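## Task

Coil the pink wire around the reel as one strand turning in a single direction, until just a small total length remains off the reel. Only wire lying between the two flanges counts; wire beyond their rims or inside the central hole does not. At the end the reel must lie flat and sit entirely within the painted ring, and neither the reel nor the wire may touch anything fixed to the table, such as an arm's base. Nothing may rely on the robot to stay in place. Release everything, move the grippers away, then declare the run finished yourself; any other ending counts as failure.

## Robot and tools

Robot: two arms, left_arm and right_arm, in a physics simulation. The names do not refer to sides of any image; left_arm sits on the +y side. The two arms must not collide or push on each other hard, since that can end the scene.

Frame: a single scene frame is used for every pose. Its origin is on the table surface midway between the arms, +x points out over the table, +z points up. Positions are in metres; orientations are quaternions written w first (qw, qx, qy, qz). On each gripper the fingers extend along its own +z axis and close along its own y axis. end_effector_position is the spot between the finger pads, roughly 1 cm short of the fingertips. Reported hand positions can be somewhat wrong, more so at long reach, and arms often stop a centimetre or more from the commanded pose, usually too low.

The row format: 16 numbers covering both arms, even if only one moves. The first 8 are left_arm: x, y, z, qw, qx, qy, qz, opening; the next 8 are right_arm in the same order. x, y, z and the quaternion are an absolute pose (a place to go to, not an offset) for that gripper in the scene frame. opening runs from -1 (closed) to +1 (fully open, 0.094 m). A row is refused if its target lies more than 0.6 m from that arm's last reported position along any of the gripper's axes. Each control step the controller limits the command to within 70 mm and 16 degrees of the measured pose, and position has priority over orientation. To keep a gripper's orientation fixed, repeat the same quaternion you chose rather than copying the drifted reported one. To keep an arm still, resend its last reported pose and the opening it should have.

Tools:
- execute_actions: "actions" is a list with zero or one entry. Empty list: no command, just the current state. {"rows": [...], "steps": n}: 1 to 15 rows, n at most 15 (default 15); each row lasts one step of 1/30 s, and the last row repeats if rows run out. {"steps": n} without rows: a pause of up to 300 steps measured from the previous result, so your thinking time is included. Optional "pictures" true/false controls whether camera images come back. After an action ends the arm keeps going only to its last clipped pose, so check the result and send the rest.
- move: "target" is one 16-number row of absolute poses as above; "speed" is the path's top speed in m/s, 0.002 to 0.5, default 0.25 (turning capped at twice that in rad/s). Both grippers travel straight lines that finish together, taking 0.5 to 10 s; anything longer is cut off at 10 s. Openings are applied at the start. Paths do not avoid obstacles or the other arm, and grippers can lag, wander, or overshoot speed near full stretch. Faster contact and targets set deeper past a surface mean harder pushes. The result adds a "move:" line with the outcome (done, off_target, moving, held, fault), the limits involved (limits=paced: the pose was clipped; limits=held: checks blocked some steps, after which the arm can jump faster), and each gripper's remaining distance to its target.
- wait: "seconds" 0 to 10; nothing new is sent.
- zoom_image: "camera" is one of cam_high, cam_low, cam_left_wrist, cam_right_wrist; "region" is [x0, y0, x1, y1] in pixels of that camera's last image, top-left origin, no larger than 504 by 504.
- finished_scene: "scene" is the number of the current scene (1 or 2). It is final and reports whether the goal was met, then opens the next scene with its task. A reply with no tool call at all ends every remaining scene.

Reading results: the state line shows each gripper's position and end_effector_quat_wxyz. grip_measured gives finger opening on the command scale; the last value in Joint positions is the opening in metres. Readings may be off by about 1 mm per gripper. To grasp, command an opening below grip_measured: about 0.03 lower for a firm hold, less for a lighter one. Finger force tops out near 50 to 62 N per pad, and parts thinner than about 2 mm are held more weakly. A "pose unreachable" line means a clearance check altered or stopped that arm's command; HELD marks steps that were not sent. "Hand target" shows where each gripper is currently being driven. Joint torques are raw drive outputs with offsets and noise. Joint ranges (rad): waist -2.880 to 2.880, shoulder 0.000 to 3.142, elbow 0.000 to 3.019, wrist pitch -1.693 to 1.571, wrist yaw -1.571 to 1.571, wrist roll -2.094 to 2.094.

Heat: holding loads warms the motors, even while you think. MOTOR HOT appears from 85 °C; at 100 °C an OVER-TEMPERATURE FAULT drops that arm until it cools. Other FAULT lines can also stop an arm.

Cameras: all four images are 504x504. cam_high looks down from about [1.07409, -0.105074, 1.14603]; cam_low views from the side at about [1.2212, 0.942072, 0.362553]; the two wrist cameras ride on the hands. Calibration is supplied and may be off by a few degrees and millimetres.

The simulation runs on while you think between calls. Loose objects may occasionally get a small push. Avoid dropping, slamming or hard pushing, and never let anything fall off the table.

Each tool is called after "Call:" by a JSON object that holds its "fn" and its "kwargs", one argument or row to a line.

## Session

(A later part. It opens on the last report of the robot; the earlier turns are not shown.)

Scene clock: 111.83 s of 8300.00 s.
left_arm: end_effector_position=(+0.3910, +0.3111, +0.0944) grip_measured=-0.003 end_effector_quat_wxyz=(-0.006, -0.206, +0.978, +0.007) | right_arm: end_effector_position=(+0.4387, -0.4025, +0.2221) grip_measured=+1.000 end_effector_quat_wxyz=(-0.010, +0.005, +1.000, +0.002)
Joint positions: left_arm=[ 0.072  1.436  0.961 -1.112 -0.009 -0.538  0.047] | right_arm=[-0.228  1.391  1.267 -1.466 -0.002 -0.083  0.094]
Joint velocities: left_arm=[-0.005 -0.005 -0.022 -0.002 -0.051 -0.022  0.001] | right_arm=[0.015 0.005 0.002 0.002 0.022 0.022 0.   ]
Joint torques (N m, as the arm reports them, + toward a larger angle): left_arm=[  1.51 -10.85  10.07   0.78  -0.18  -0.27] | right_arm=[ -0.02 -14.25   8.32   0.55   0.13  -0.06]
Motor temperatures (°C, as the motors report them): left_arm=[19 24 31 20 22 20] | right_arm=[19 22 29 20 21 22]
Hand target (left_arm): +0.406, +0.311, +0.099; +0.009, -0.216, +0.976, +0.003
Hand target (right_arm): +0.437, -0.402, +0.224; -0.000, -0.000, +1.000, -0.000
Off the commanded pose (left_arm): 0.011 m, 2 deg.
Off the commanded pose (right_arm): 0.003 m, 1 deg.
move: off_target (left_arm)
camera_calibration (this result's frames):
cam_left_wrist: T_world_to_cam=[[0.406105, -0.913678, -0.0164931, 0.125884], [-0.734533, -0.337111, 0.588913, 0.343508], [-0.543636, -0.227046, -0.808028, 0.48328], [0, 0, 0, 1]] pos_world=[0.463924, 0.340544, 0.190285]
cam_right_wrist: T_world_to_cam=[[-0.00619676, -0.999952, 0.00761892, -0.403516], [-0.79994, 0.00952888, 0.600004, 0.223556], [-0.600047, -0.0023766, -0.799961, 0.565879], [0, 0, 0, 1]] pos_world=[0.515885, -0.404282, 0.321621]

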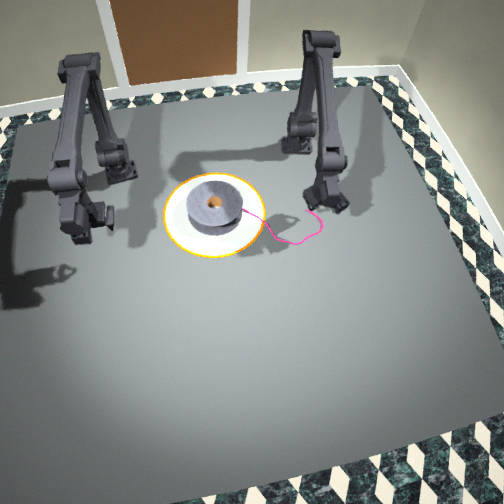

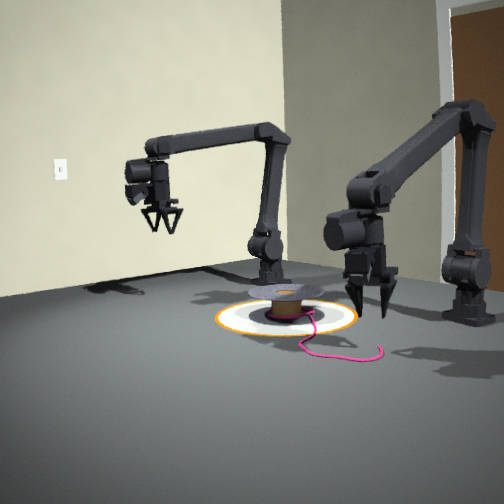

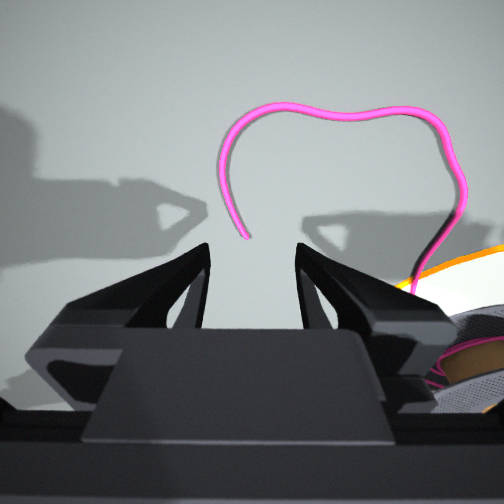

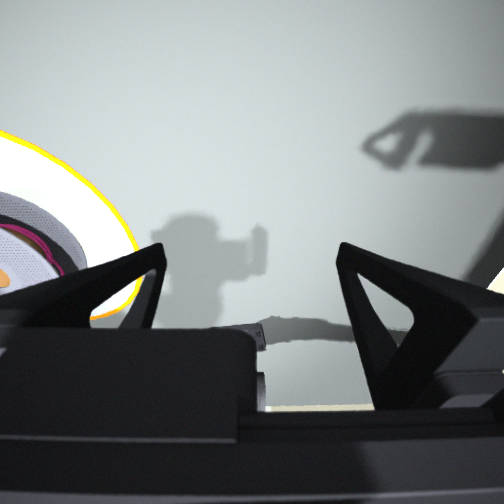

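Call:
{"fn": "move", "kwargs": {
  "target": [0.392,0.329,0.006,0,-0.342,0.94,0,0,0.437,-0.4024,0.2243,0,0,1,0,1],
  "speed": 0.1
}}

Call:
{"fn": "move", "kwargs": {
  "target": [0.392,0.329,0.006,0,-0.342,0.94,0,-0.975,0.437,-0.4024,0.2243,0,0,1,0,1],
  "speed": 0.1
}}

Scene clock: 117.27 s of 8300.00 s.
left_arm: end_effector_position=(+0.3974, +0.3247, +0.0183) grip_measured=-0.003 end_effector_quat_wxyz=(+0.007, -0.327, +0.945, -0.002) | right_arm: end_effector_position=(+0.4387, -0.4025, +0.2221) grip_measured=+1.000 end_effector_quat_wxyz=(-0.010, +0.005, +1.000, +0.002)
Joint positions: left_arm=[ 0.113  1.554  0.854 -0.856 -0.002 -0.748  0.047] | right_arm=[-0.228  1.391  1.267 -1.466 -0.002 -0.083  0.094]
Joint velocities: left_arm=[ 0.005 -0.005  0.007 -0.007  0.022 -0.051 -0.001] | right_arm=[ 0.005 -0.015 -0.012  0.007 -0.051 -0.066  0.   ]
Joint torques (N m, as the arm reports them, + toward a larger angle): left_arm=[  2.34 -10.5    5.47   1.16  -0.08  -0.31] | right_arm=[  0.   -14.23   8.32   0.55   0.12  -0.06]
Motor temperatures (°C, as the motors report them): left_arm=[19 23 31 20 22 20] | right_arm=[19 22 29 20 21 22]
Hand target (left_arm): +0.394, +0.329, +0.006; +0.000, -0.342, +0.940, +0.000
Hand target (right_arm): +0.437, -0.402, +0.224; -0.000, -0.000, +1.000, -0.000
Off the commanded pose (left_arm): 0.014 m, 2 deg.
Off the commanded pose (right_arm): 0.003 m, 1 deg.
After step 90, 0.70 s passed at rest.
move: off_target (left_arm)
camera_calibration (this result's frames):
cam_left_wrist: T_world_to_cam=[[0.61988, -0.784657, 0.00786505, 0.00709567], [-0.646315, -0.504855, 0.572187, 0.417328], [-0.445, -0.359771, -0.820085, 0.432404], [0, 0, 0, 1]] pos_world=[0.457746, 0.371824, 0.115762]
cam_right_wrist: T_world_to_cam=[[-0.00619676, -0.999952, 0.00761892, -0.403516], [-0.79994, 0.00952888, 0.600004, 0.223556], [-0.600047, -0.0023766, -0.799961, 0.565879], [0, 0, 0, 1]] pos_world=[0.515885, -0.404282, 0.321621]

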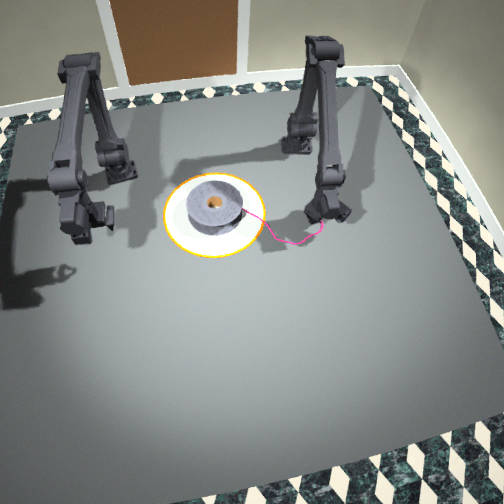

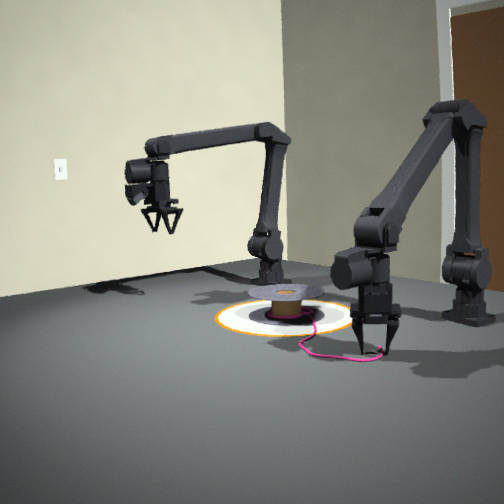

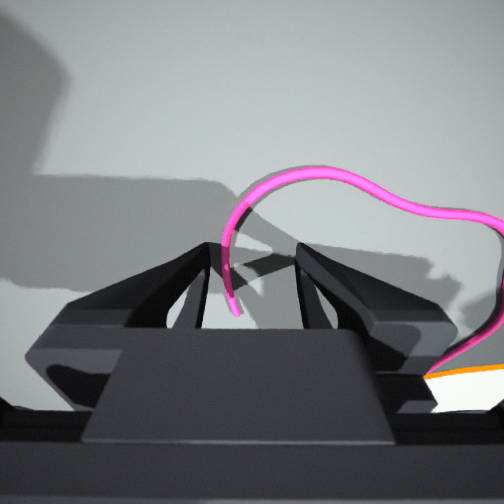

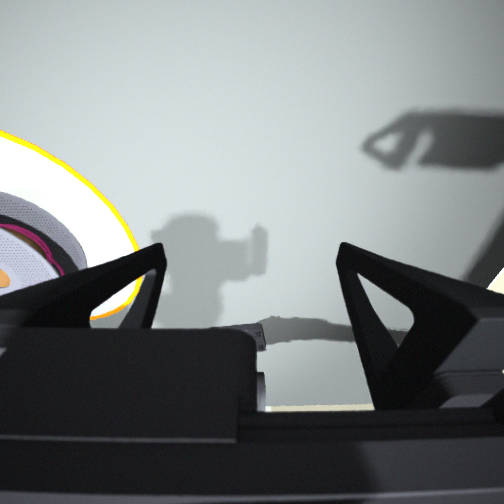

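Scene clock: 117.97 s of 8300.00 s.
left_arm: end_effector_position=(+0.3972, +0.3247, +0.0178) grip_measured=-0.952 end_effector_quat_wxyz=(+0.007, -0.329, +0.944, -0.002) | right_arm: end_effector_position=(+0.4387, -0.4025, +0.2221) grip_measured=+1.000 end_effector_quat_wxyz=(-0.010, +0.005, +1.000, +0.002)
Joint positions: left_arm=[ 0.113  1.554  0.852 -0.854 -0.002 -0.752  0.002] | right_arm=[-0.228  1.391  1.267 -1.466 -0.002 -0.083  0.094]
Joint velocities: left_arm=[-0.005  0.005 -0.012 -0.022 -0.066  0.022  0.   ] | right_arm=[ 0.005  0.005 -0.017  0.002 -0.037  0.051  0.   ]
Joint torques (N m, as the arm reports them, + toward a larger angle): left_arm=[  2.28 -10.9    5.25   1.02  -0.07  -0.3 ] | right_arm=[ -0.01 -14.24   8.33   0.54   0.12  -0.06]
Motor temperatures (°C, as the motors report them): left_arm=[19 23 31 20 22 20] | right_arm=[19 22 29 20 21 22]
Hand target (left_arm): +0.392, +0.329, +0.006; -0.000, -0.342, +0.940, +0.000
Hand target (right_arm): +0.437, -0.402, +0.224; -0.000, -0.000, +1.000, -0.000
Off the commanded pose (left_arm): 0.014 m, 2 deg.
Off the commanded pose (right_arm): 0.003 m, 1 deg.
move: off_target (left_arm)
camera_calibration (this result's frames):
cam_left_wrist: T_world_to_cam=[[0.62376, -0.781573, 0.0081847, 0.0047435], [-0.644024, -0.507995, 0.571992, 0.417524], [-0.442896, -0.362057, -0.820218, 0.431831], [0, 0, 0, 1]] pos_world=[0.457193, 0.372155, 0.115337]
cam_right_wrist: T_world_to_cam=[[-0.00619676, -0.999952, 0.00761892, -0.403516], [-0.79994, 0.00952888, 0.600004, 0.223556], [-0.600047, -0.0023766, -0.799961, 0.565879], [0, 0, 0, 1]] pos_world=[0.515885, -0.404282, 0.321621]

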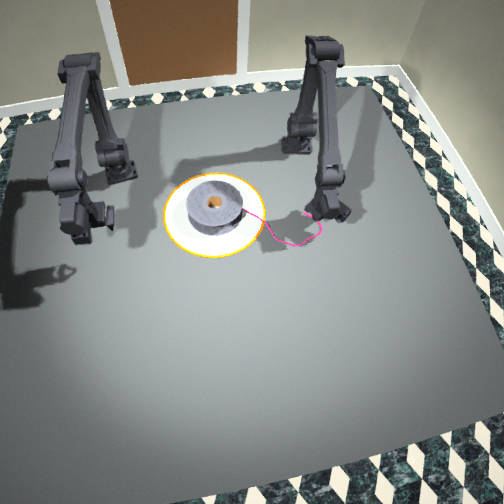

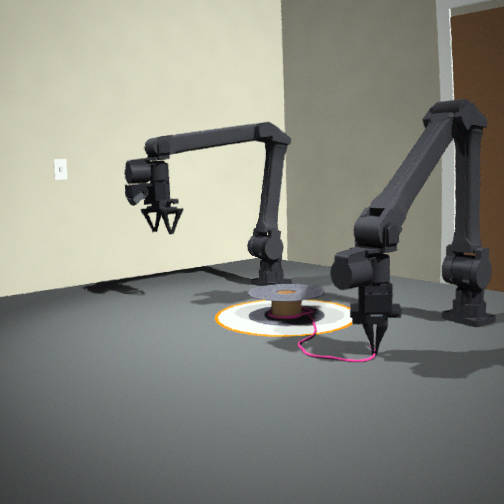

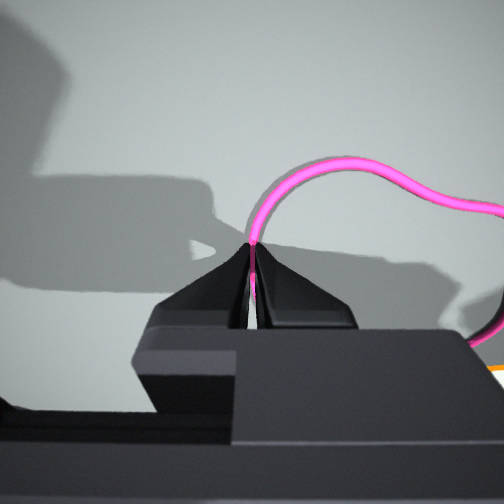

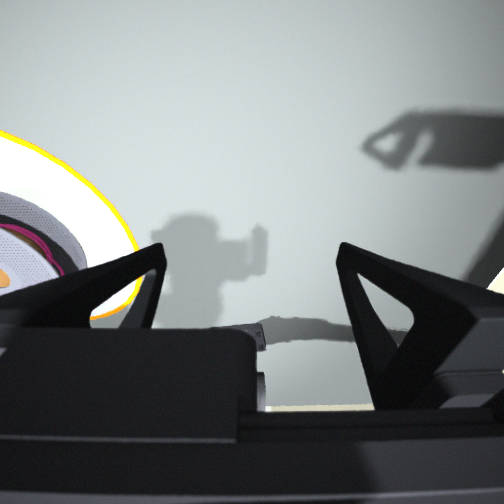

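Call:
{"fn": "move", "kwargs": {
  "target": [0.53,0.36,0.06,0,0.423,0.906,0,-0.975,0.437,-0.4024,0.2243,0,0,1,0,1],
  "speed": 0.25
}}

Call:
{"fn": "move", "kwargs": {
  "target": [0.65,0.2,0.06,0,0.906,0.423,0,-0.975,0.437,-0.4024,0.2243,0,0,1,0,1],
  "speed": 0.25
}}

Scene clock: 126.83 s of 8300.00 s.
left_arm: end_effector_position=(+0.5127, +0.3538, +0.0557) grip_measured=-0.952 end_effector_quat_wxyz=(-0.005, +0.420, +0.907, -0.001) | right_arm: end_effector_position=(+0.4387, -0.4025, +0.2221) grip_measured=+1.000 end_effector_quat_wxyz=(-0.010, +0.005, +1.000, +0.002)
Joint positions: left_arm=[ 0.191  1.767  1.255 -1.069 -0.002  0.864  0.002] | right_arm=[-0.228  1.391  1.267 -1.466 -0.002 -0.083  0.094]
Joint velocities: left_arm=[-0.005 -0.005 -0.012 -0.007  0.007  0.066 -0.   ] | right_arm=[-0.005  0.005  0.012 -0.002 -0.022 -0.022  0.   ]
Joint torques (N m, as the arm reports them, + toward a larger angle): left_arm=[  2.42 -16.02  11.92  -0.8    0.     0.08] | right_arm=[  0.02 -14.26   8.33   0.55   0.13  -0.06]
Motor temperatures (°C, as the motors report them): left_arm=[19 23 31 20 22 20] | right_arm=[19 22 30 20 21 22]
Hand target (left_arm): +0.528, +0.360, +0.062; +0.000, +0.423, +0.906, +0.001
Hand target (right_arm): +0.437, -0.402, +0.224; -0.000, -0.000, +1.000, -0.000
Off the commanded pose (left_arm): 0.019 m, 1 deg.
Off the commanded pose (right_arm): 0.003 m, 1 deg.
After step 90, 2.20 s passed at rest.
move: off_target (left_arm)
camera_calibration (this result's frames):
cam_left_wrist: T_world_to_cam=[[-0.760755, -0.649014, 0.00569933, 0.618252], [-0.522361, 0.61746, 0.588117, 0.0236141], [-0.385215, 0.444436, -0.808755, 0.209054], [0, 0, 0, 1]] pos_world=[0.563204, 0.293762, 0.151662]
cam_right_wrist: T_world_to_cam=[[-0.00619676, -0.999952, 0.00761892, -0.403516], [-0.79994, 0.00952888, 0.600004, 0.223556], [-0.600047, -0.0023766, -0.799961, 0.565879], [0, 0, 0, 1]] pos_world=[0.515885, -0.404282, 0.321621]

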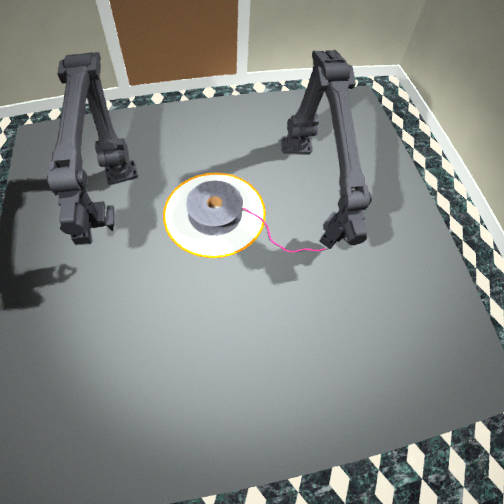

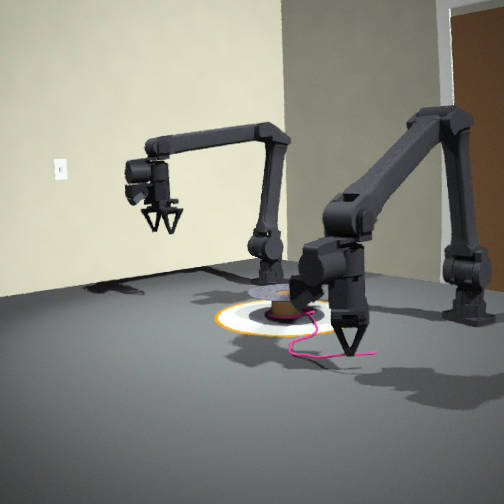

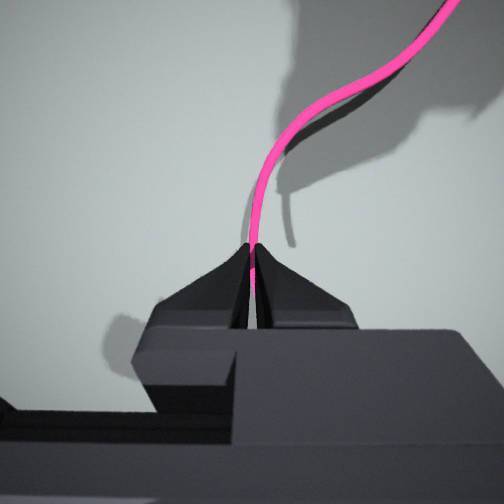

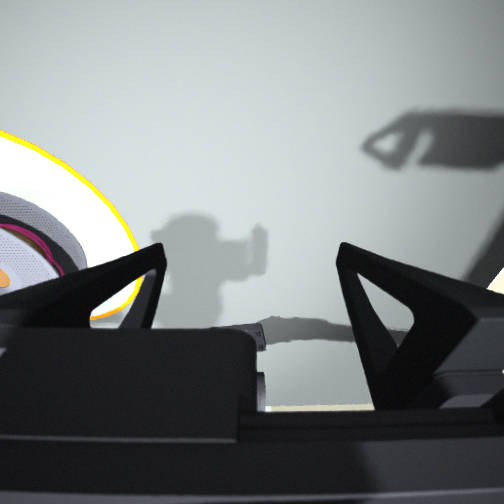

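Scene clock: 130.20 s of 8300.00 s.
left_arm: end_effector_position=(+0.6351, +0.2080, +0.0577) grip_measured=-0.952 end_effector_quat_wxyz=(-0.004, +0.900, +0.435, -0.005) | right_arm: end_effector_position=(+0.4387, -0.4025, +0.2221) grip_measured=+1.000 end_effector_quat_wxyz=(-0.010, +0.005, +1.000, +0.002)
Joint positions: left_arm=[-0.04   2.104  1.789 -1.268  0.     2.006  0.002] | right_arm=[-0.228  1.391  1.267 -1.466 -0.002 -0.083  0.094]
Joint velocities: left_arm=[-0.005 -0.005  0.002 -0.012 -0.022 -0.066 -0.   ] | right_arm=[ 0.005 -0.015  0.002  0.012 -0.051 -0.022  0.   ]
Joint torques (N m, as the arm reports them, + toward a larger angle): left_arm=[  0.67 -22.28  12.98  -0.96   0.17   0.07] | right_arm=[ -0.01 -14.23   8.32   0.55   0.13  -0.06]
Motor temperatures (°C, as the motors report them): left_arm=[19 23 32 20 22 20] | right_arm=[19 22 30 20 21 22]
Hand target (left_arm): +0.647, +0.198, +0.062; +0.002, +0.906, +0.423, -0.001
Hand target (right_arm): +0.437, -0.402, +0.224; -0.000, -0.000, +1.000, -0.000
Off the commanded pose (left_arm): 0.017 m, 2 deg.
Off the commanded pose (right_arm): 0.003 m, 1 deg.
move: off_target (left_arm)
camera_calibration (this result's frames):
cam_left_wrist: T_world_to_cam=[[-0.785839, 0.618333, 0.0110233, 0.368676], [0.509993, 0.637861, 0.577096, -0.482846], [0.349807, 0.459127, -0.816602, -0.146778], [0, 0, 0, 1]] pos_world=[0.587312, 0.147413, 0.154726]
cam_right_wrist: T_world_to_cam=[[-0.00619676, -0.999952, 0.00761892, -0.403516], [-0.79994, 0.00952888, 0.600004, 0.223556], [-0.600047, -0.0023766, -0.799961, 0.565879], [0, 0, 0, 1]] pos_world=[0.515885, -0.404282, 0.321621]

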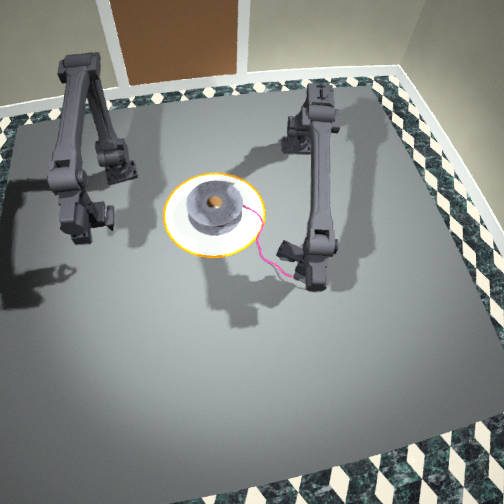

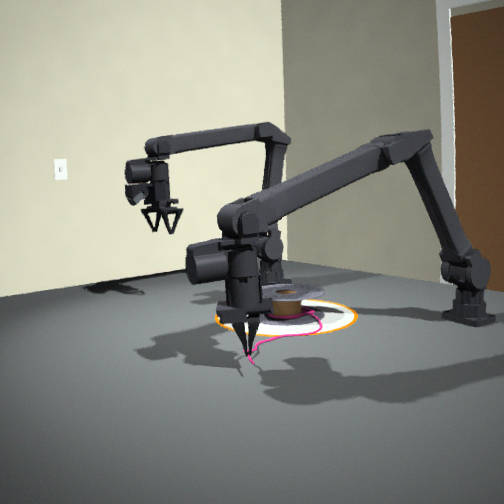

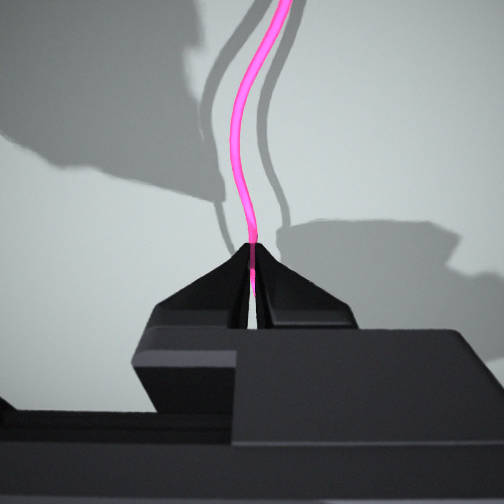

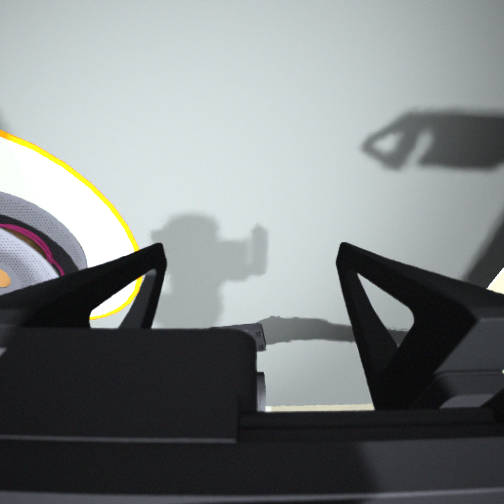

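Call:
{"fn": "move", "kwargs": {
  "target": [0.72,-0.01,0.012,0,0.95,0.312,0,-0.975,0.437,-0.4024,0.2243,0,0,1,0,1],
  "speed": 0.2
}}

Call:
{"fn": "move", "kwargs": {
  "target": [0.72,-0.01,0.012,0,0.95,0.312,0,-0.6,0.437,-0.4024,0.2243,0,0,1,0,1]
}}

Call:
{"fn": "move", "kwargs": {
  "target": [0.45,0.35,0.2,0,0.707,0.707,0,0,0.62,-0.2,0.15,0,-0.26,0.966,0,0]
}}

Scene clock: 136.23 s of 8300.00 s.
left_arm: end_effector_position=(+0.7169, -0.0056, +0.0301) grip_measured=-0.952 end_effector_quat_wxyz=(+0.017, +0.947, +0.321, +0.015) | right_arm: end_effector_position=(+0.4387, -0.4025, +0.2221) grip_measured=+1.000 end_effector_quat_wxyz=(-0.010, +0.005, +1.000, +0.002)
Joint positions: left_arm=[-0.283  2.738  2.893 -1.68   0.002  2.01   0.002] | right_arm=[-0.228  1.391  1.267 -1.466 -0.002 -0.083  0.094]
Joint velocities: left_arm=[ 0.005  0.015  0.022 -0.027  0.066  0.051 -0.001] | right_arm=[-0.005 -0.024  0.012 -0.012  0.095 -0.007  0.   ]
Joint torques (N m, as the arm reports them, + toward a larger angle): left_arm=[  1.01 -27.45  13.13  -0.78   0.14   0.05] | right_arm=[ -0.01 -14.23   8.33   0.55   0.13  -0.06]
Motor temperatures (°C, as the motors report them): left_arm=[19 24 33 20 22 20] | right_arm=[19 22 30 20 21 22]
Hand target (left_arm): +0.715, -0.010, +0.014; +0.014, +0.950, +0.312, +0.010
Hand target (right_arm): +0.437, -0.402, +0.224; -0.000, -0.000, +1.000, -0.000
Off the commanded pose (left_arm): 0.019 m, 3 deg.
Off the commanded pose (right_arm): 0.003 m, 1 deg.
elbow stopped short (left arm): the move would have taken joint 3 (elbow) straighter than the controller allows; a more bent joint 3 avoids this.
After step 90, 1.37 s passed at rest.
move: off_target (left_arm)
camera_calibration (this result's frames):
cam_left_wrist: T_world_to_cam=[[-0.610123, 0.791156, -0.0426937, 0.44201], [0.620528, 0.510654, 0.595128, -0.452932], [0.492641, 0.336609, -0.802496, -0.203387], [0, 0, 0, 1]] pos_world=[0.650934, -0.0499458, 0.125207]
cam_right_wrist: T_world_to_cam=[[-0.00619676, -0.999952, 0.00761892, -0.403516], [-0.79994, 0.00952888, 0.600004, 0.223556], [-0.600047, -0.0023766, -0.799961, 0.565879], [0, 0, 0, 1]] pos_world=[0.515885, -0.404282, 0.321621]

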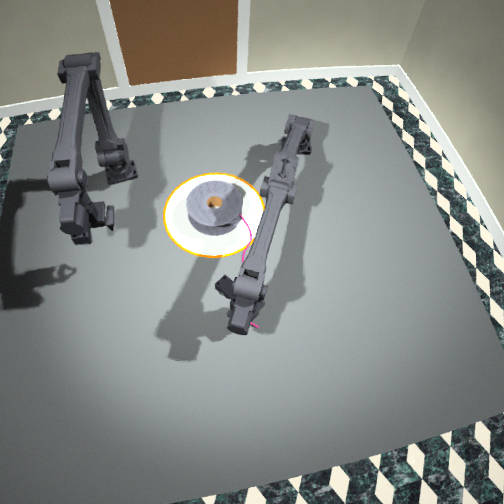

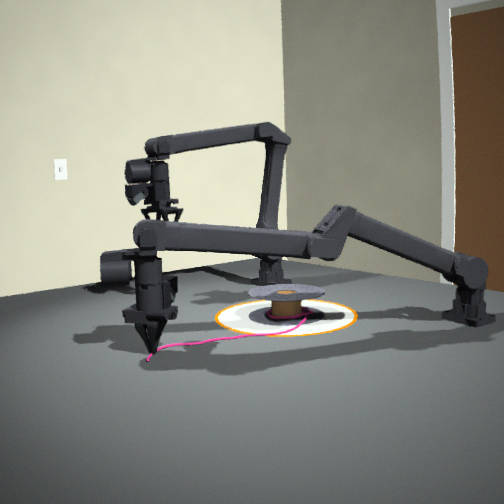

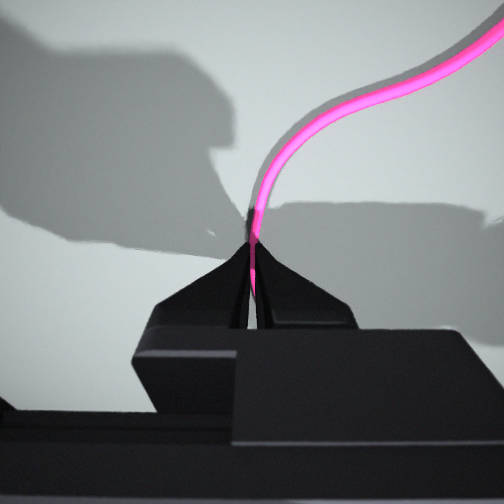

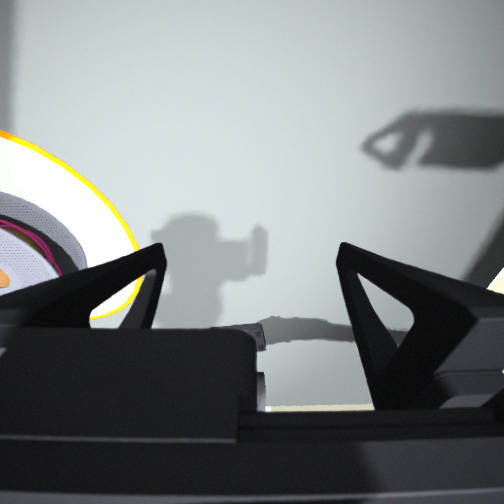

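Scene clock: 136.93 s of 8300.00 s.
left_arm: end_effector_position=(+0.7169, -0.0056, +0.0301) grip_measured=-0.603 end_effector_quat_wxyz=(+0.017, +0.947, +0.321, +0.015) | right_arm: end_effector_position=(+0.4387, -0.4025, +0.2221) grip_measured=+1.000 end_effector_quat_wxyz=(-0.010, +0.005, +1.000, +0.002)
Joint positions: left_arm=[-0.283  2.738  2.893 -1.681  0.002  2.01   0.019] | right_arm=[-0.228  1.391  1.267 -1.466 -0.002 -0.083  0.094]
Joint velocities: left_arm=[-0.005 -0.015 -0.007 -0.027  0.037  0.022  0.   ] | right_arm=[-0.005 -0.015 -0.007  0.002 -0.022 -0.007  0.   ]
Joint torques (N m, as the arm reports them, + toward a larger angle): left_arm=[  1.09 -27.14  13.19  -0.21  -0.09   0.06] | right_arm=[ -0.01 -14.23   8.33   0.54   0.13  -0.06]
Motor temperatures (°C, as the motors report them): left_arm=[19 24 34 20 22 20] | right_arm=[19 22 30 20 21 22]
Hand target (left_arm): +0.718, -0.009, +0.012; +0.015, +0.950, +0.312, +0.015
Hand target (right_arm): +0.437, -0.402, +0.224; -0.000, -0.000, +1.000, -0.000
Off the commanded pose (left_arm): 0.019 m, 3 deg.
Off the commanded pose (right_arm): 0.003 m, 1 deg.
elbow stopped short (left arm): the move would have taken joint 3 (elbow) straighter than the controller allows; a more bent joint 3 avoids this.
move: off_target (left_arm)
camera_calibration (this result's frames):
cam_left_wrist: T_world_to_cam=[[-0.610137, 0.791163, -0.0423484, 0.441925], [0.62073, 0.510549, 0.595008, -0.453041], [0.492369, 0.336749, -0.802604, -0.203165], [0, 0, 0, 1]] pos_world=[0.650883, -0.0499194, 0.125217]
cam_right_wrist: T_world_to_cam=[[-0.00619676, -0.999952, 0.00761892, -0.403516], [-0.79994, 0.00952888, 0.600004, 0.223556], [-0.600047, -0.0023766, -0.799961, 0.565879], [0, 0, 0, 1]] pos_world=[0.515885, -0.404282, 0.321621]

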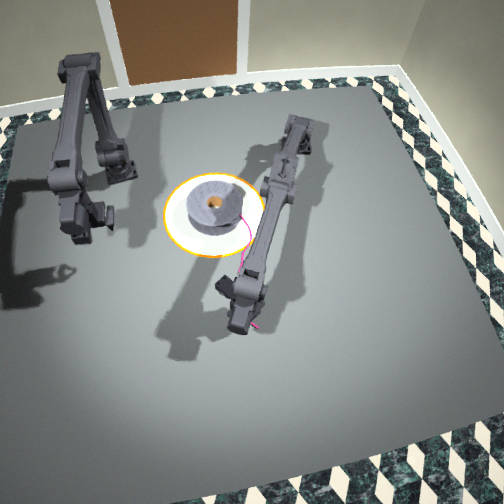

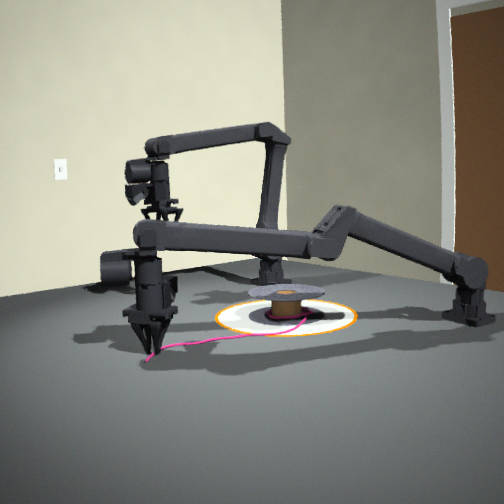

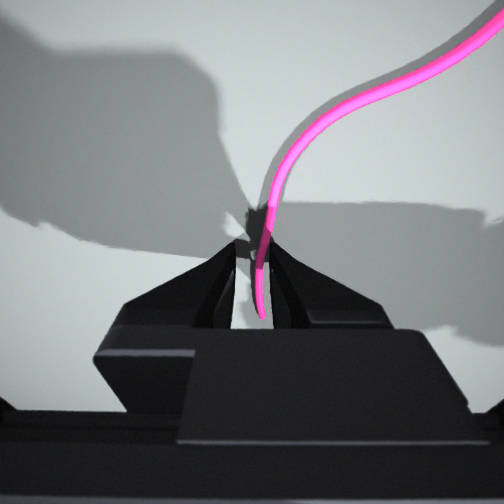

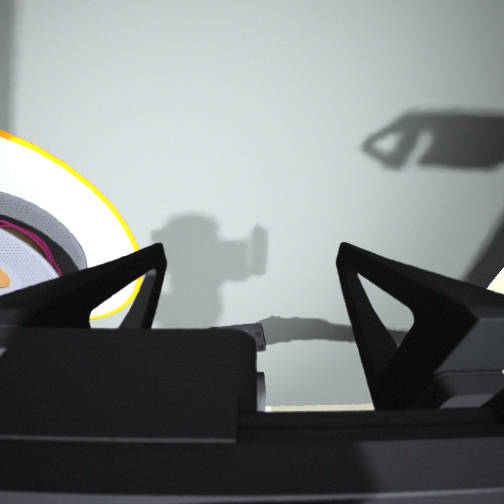

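Scene clock: 139.27 s of 8300.00 s.
left_arm: end_effector_position=(+0.4602, +0.3519, +0.2035) grip_measured=-0.003 end_effector_quat_wxyz=(+0.012, +0.712, +0.702, +0.015) | right_arm: end_effector_position=(+0.6079, -0.2115, +0.1410) grip_measured=+0.002 end_effector_quat_wxyz=(-0.014, -0.250, +0.968, +0.001)
Joint positions: left_arm=[ 0.185  1.479  1.309 -1.363 -0.005  1.576  0.047] | right_arm=[ 0.133  1.922  1.723 -1.399 -0.002 -0.238  0.047]
Joint velocities: left_arm=[-0.015 -0.005  0.007  0.007  0.007  0.007 -0.001] | right_arm=[ 0.015 -0.015  0.012 -0.002  0.066  0.007  0.   ]
Joint torques (N m, as the arm reports them, + toward a larger angle): left_arm=[  1.38 -14.13   7.79  -0.78  -0.08  -0.28] | right_arm=[  0.57 -19.81  14.44  -0.42   0.09  -0.09]
Motor temperatures (°C, as the motors report them): left_arm=[19 25 33 20 22 20] | right_arm=[19 22 30 20 21 22]
Hand target (left_arm): +0.453, +0.352, +0.197; -0.001, +0.707, +0.707, +0.005
Hand target (right_arm): +0.621, -0.203, +0.151; -0.001, -0.260, +0.966, +0.000
Off the commanded pose (left_arm): 0.011 m, 2 deg.
Off the commanded pose (right_arm): 0.019 m, 2 deg.
move: off_target (left_arm, right_arm)
camera_calibration (this result's frames):
cam_left_wrist: T_world_to_cam=[[-0.999192, 0.0120231, -0.0383573, 0.462306], [-0.0127349, 0.810389, 0.585754, -0.391536], [0.0381269, 0.585769, -0.809581, 0.0647994], [0, 0, 0, 1]] pos_world=[0.454476, 0.273781, 0.299537]
cam_right_wrist: T_world_to_cam=[[0.48812, -0.872773, 0.00257762, -0.48371], [-0.694902, -0.386851, 0.606182, 0.257153], [-0.528062, -0.297681, -0.795322, 0.496131], [0, 0, 0, 1]] pos_world=[0.676792, -0.175001, 0.239949]

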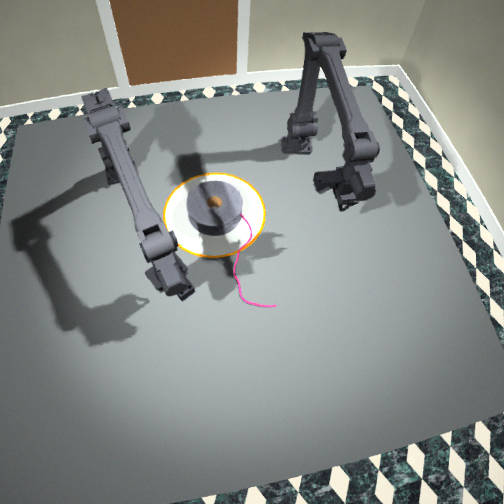

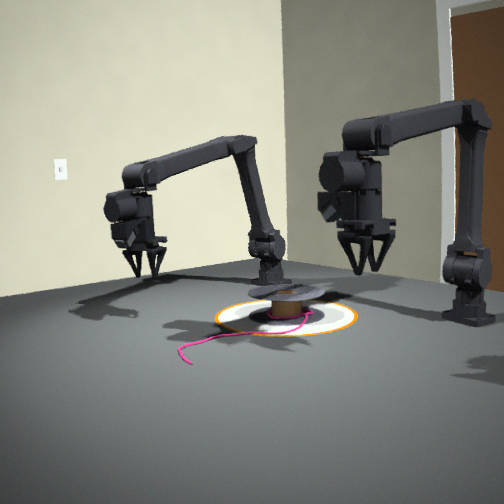

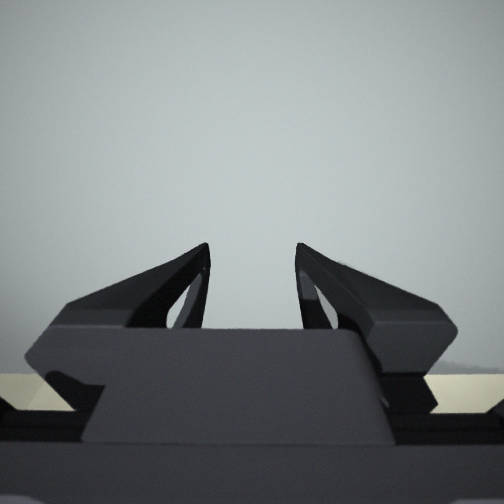

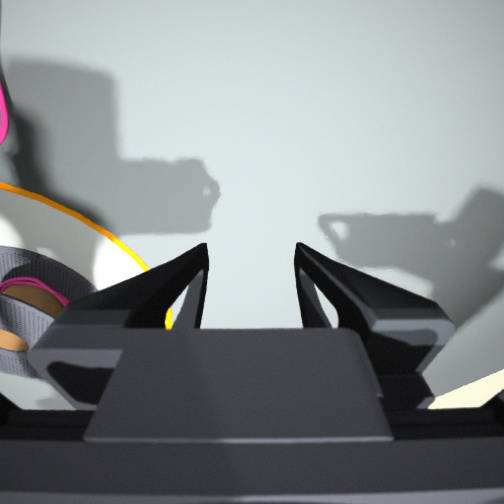

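Call:
{"fn": "move", "kwargs": {
  "target": [0.45,0.35,0.2,0,0.707,0.707,0,0,0.685,0.045,0.09,0,-0.588,0.809,0,0.2]
}}

Scene clock: 144.90 s of 8300.00 s.
left_arm: end_effector_position=(+0.4571, +0.3519, +0.2034) grip_measured=-0.003 end_effector_quat_wxyz=(+0.007, +0.711, +0.703, +0.011) | right_arm: end_effector_position=(+0.6819, +0.0376, +0.0859) grip_measured=+0.198 end_effector_quat_wxyz=(+0.001, -0.583, +0.813, +0.001)
Joint positions: left_arm=[ 0.185  1.479  1.309 -1.376 -0.005  1.573  0.047] | right_arm=[ 0.43   2.549  2.67  -1.69  -0.002 -0.679  0.056]
Joint velocities: left_arm=[ 0.015 -0.015  0.002 -0.002 -0.066  0.037  0.   ] | right_arm=[-0.015 -0.024  0.002  0.012  0.037 -0.007  0.   ]
Joint torques (N m, as the arm reports them, + toward a larger angle): left_arm=[  1.17 -14.16   8.02  -0.78   0.17  -0.27] | right_arm=[  0.22 -26.85  14.55  -0.38   0.07  -0.08]
Motor temperatures (°C, as the motors report them): left_arm=[19 24 32 20 22 20] | right_arm=[19 23 32 20 21 22]
Hand target (left_arm): +0.450, +0.350, +0.200; -0.000, +0.707, +0.707, +0.000
Hand target (right_arm): +0.687, +0.043, +0.091; +0.012, -0.588, +0.809, -0.001
Off the commanded pose (left_arm): 0.008 m, 2 deg.
Off the commanded pose (right_arm): 0.009 m, 1 deg.
joint sent to its limit (right arm) — the command would take joint 4 (wrist pitch) past its lower limit, so that joint was sent only as far as its limit.
After step 90, 0.40 s passed at rest.
move: done
camera_calibration (this result's frames):
cam_left_wrist: T_world_to_cam=[[-0.999637, 0.0089754, -0.0254098, 0.45776], [-0.00760772, 0.810562, 0.585604, -0.393866], [0.0258522, 0.585585, -0.810199, 0.0706625], [0, 0, 0, 1]] pos_world=[0.45277, 0.273765, 0.299532]
cam_right_wrist: T_world_to_cam=[[0.948262, -0.317294, 0.0111613, -0.637681], [-0.264173, -0.769031, 0.582069, 0.161023], [-0.176103, -0.554902, -0.813063, 0.336683], [0, 0, 0, 1]] pos_world=[0.706517, 0.108325, 0.187135]

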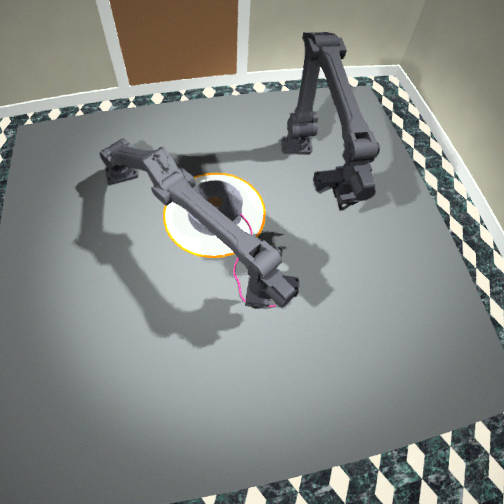

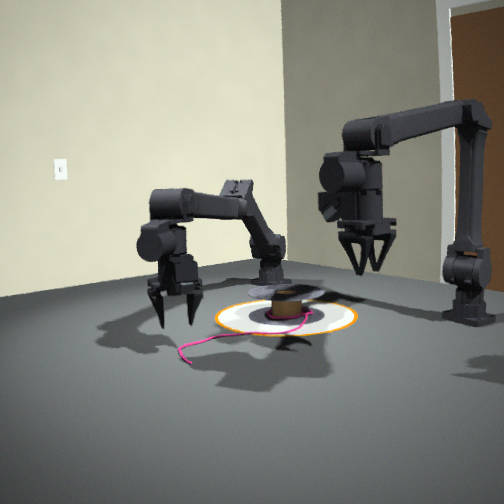

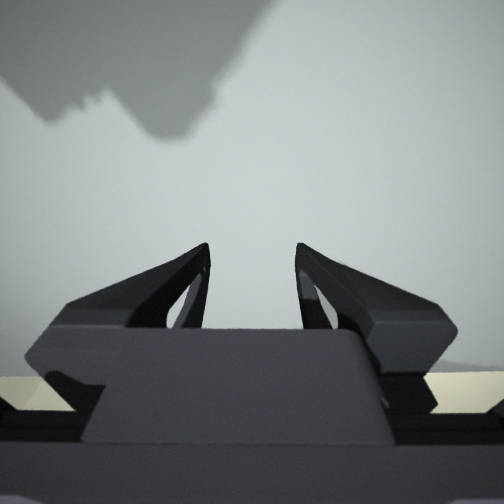

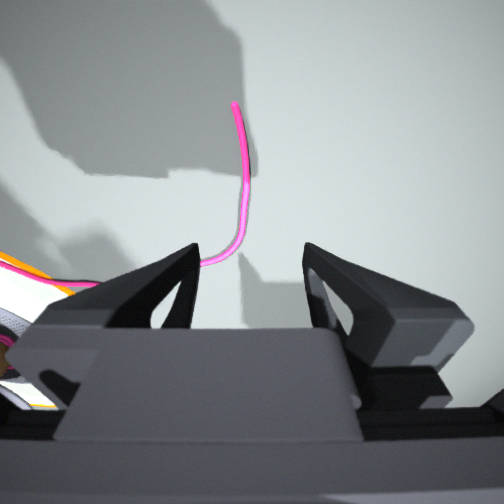

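Aligned. Descend and grasp.

Call:
{"fn": "move", "kwargs": {
  "target": [0.45,0.35,0.2,0,0.707,0.707,0,0,0.682,0.045,0.006,0,-0.588,0.809,0,0.2],
  "speed": 0.1
}}

Call:
{"fn": "move", "kwargs": {
  "target": [0.45,0.35,0.2,0,0.707,0.707,0,0,0.682,0.045,0.006,0,-0.588,0.809,0,-0.975],
  "speed": 0.1
}}

Scene clock: 148.07 s of 8300.00 s.
left_arm: end_effector_position=(+0.4571, +0.3518, +0.2034) grip_measured=-0.003 end_effector_quat_wxyz=(+0.007, +0.711, +0.703, +0.010) | right_arm: end_effector_position=(+0.6867, +0.0406, +0.0244) grip_measured=+0.198 end_effector_quat_wxyz=(+0.008, -0.583, +0.813, +0.001)
Joint positions: left_arm=[ 0.185  1.479  1.309 -1.376 -0.005  1.573  0.047] | right_arm=[ 0.43   2.549  2.508 -1.515 -0.002 -0.68   0.056]
Joint velocities: left_arm=[-0.005  0.005  0.007  0.007  0.037 -0.051 -0.001] | right_arm=[-0.005 -0.015 -0.022 -0.002 -0.007  0.022  0.001]
Joint torques (N m, as the arm reports them, + toward a larger angle): left_arm=[  1.18 -14.22   8.02  -0.79   0.18  -0.27] | right_arm=[  0.7  -27.78   8.6    0.65   0.07   0.  ]
Motor temperatures (°C, as the motors report them): left_arm=[19 24 32 20 22 20] | right_arm=[19 24 33 20 21 22]
Hand target (left_arm): +0.450, +0.350, +0.200; -0.000, +0.707, +0.707, +0.000
Hand target (right_arm): +0.682, +0.045, +0.006; -0.000, -0.588, +0.809, +0.000
Off the commanded pose (left_arm): 0.008 m, 2 deg.
Off the commanded pose (right_arm): 0.020 m, 1 deg.
move: off_target (right_arm)
camera_calibration (this result's frames):
cam_left_wrist: T_world_to_cam=[[-0.999637, 0.00897522, -0.0254094, 0.45776], [-0.00759779, 0.810785, 0.585295, -0.393833], [0.0258547, 0.585275, -0.810422, 0.0708538], [0, 0, 0, 1]] pos_world=[0.452769, 0.273736, 0.299561]
cam_right_wrist: T_world_to_cam=[[0.948215, -0.317038, 0.0193543, -0.640754], [-0.270214, -0.773142, 0.573791, 0.204933], [-0.16695, -0.549308, -0.818773, 0.282837], [0, 0, 0, 1]] pos_world=[0.710168, 0.110664, 0.126392]

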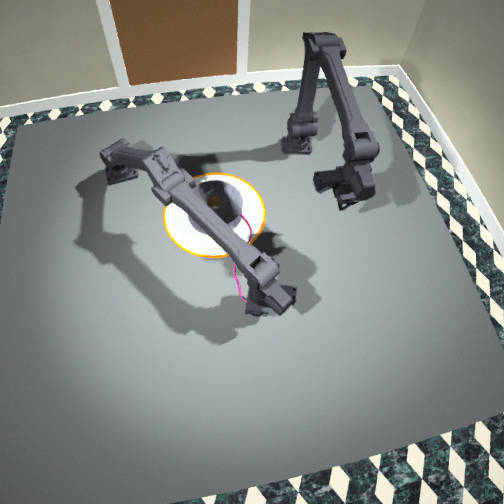

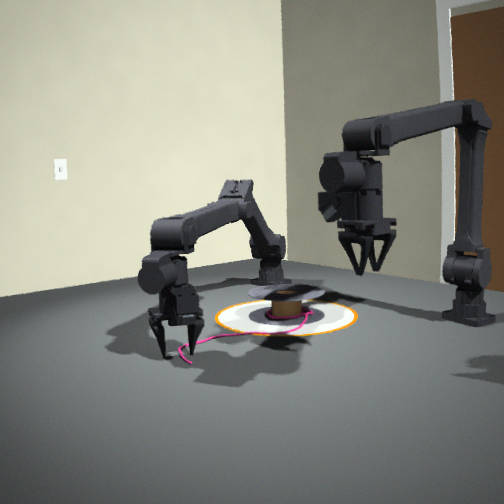

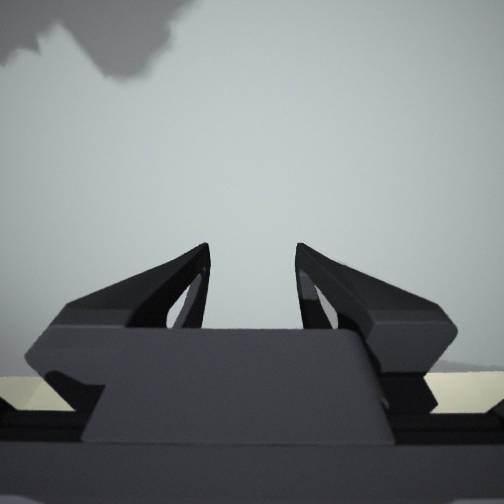

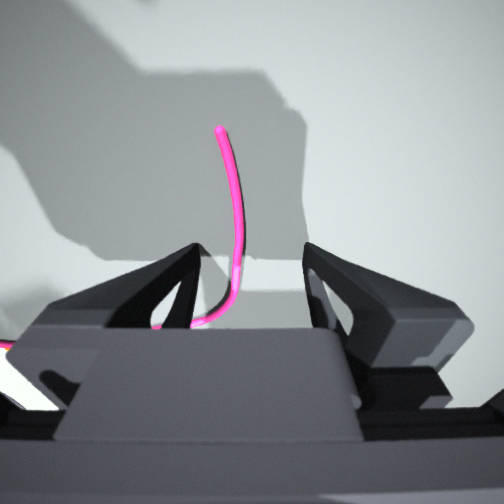

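Scene clock: 148.77 s of 8300.00 s.
left_arm: end_effector_position=(+0.4571, +0.3518, +0.2034) grip_measured=-0.003 end_effector_quat_wxyz=(+0.007, +0.711, +0.703, +0.010) | right_arm: end_effector_position=(+0.6870, +0.0408, +0.0244) grip_measured=-0.958 end_effector_quat_wxyz=(+0.008, -0.583, +0.813, +0.000)
Joint positions: left_arm=[ 0.185  1.479  1.309 -1.376 -0.005  1.573  0.047] | right_arm=[ 0.43   2.549  2.508 -1.514 -0.002 -0.68   0.002]
Joint velocities: left_arm=[-0.005 -0.005  0.007  0.007 -0.007 -0.051 -0.   ] | right_arm=[-0.015 -0.015  0.007  0.007 -0.022 -0.022 -0.   ]
Joint torques (N m, as the arm reports them, + toward a larger angle): left_arm=[  1.15 -14.2    8.01  -0.79   0.16  -0.27] | right_arm=[  0.73 -27.17   8.33   0.62   0.06   0.  ]
Motor temperatures (°C, as the motors report them): left_arm=[19 24 32 20 22 20] | right_arm=[19 24 32 20 21 22]
Hand target (left_arm): +0.450, +0.350, +0.200; -0.000, +0.707, +0.707, +0.000
Hand target (right_arm): +0.682, +0.045, +0.006; -0.000, -0.588, +0.809, +0.000
Off the commanded pose (left_arm): 0.008 m, 2 deg.
Off the commanded pose (right_arm): 0.020 m, 1 deg.
move: off_target (right_arm)
camera_calibration (this result's frames):
cam_left_wrist: T_world_to_cam=[[-0.999637, 0.00897522, -0.0254094, 0.45776], [-0.00759779, 0.810785, 0.585295, -0.393833], [0.0258547, 0.585275, -0.810422, 0.0708538], [0, 0, 0, 1]] pos_world=[0.452769, 0.273736, 0.299561]
cam_right_wrist: T_world_to_cam=[[0.94819, -0.317054, 0.0203178, -0.640996], [-0.270953, -0.77361, 0.572811, 0.205722], [-0.165894, -0.548639, -0.819436, 0.282268], [0, 0, 0, 1]] pos_world=[0.710354, 0.110781, 0.126485]

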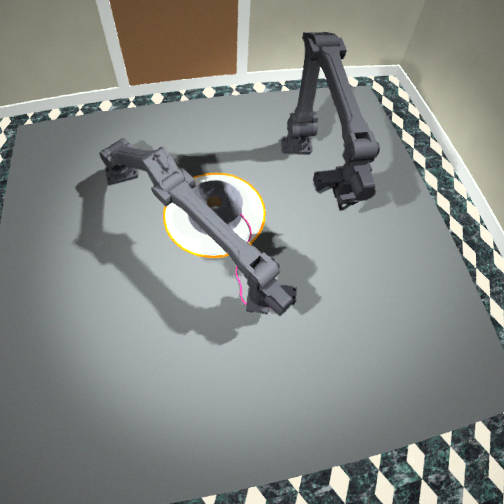

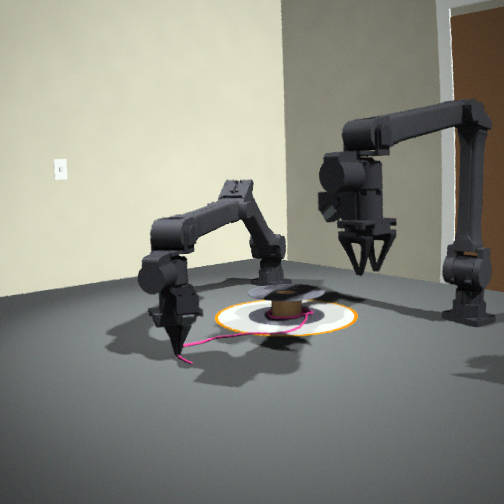

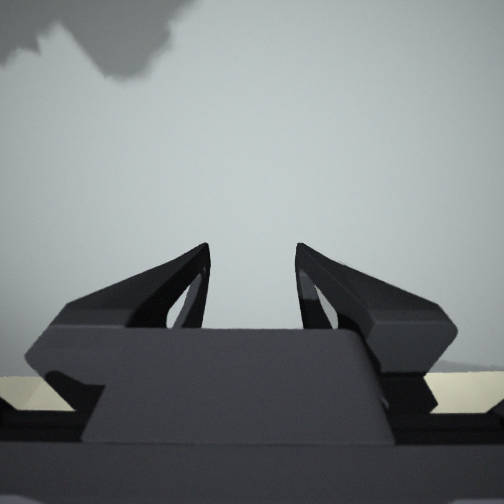

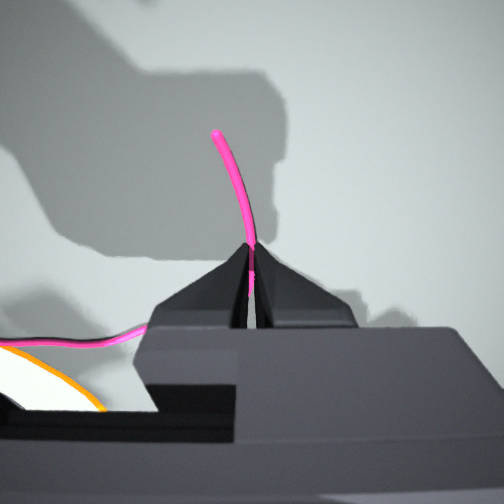

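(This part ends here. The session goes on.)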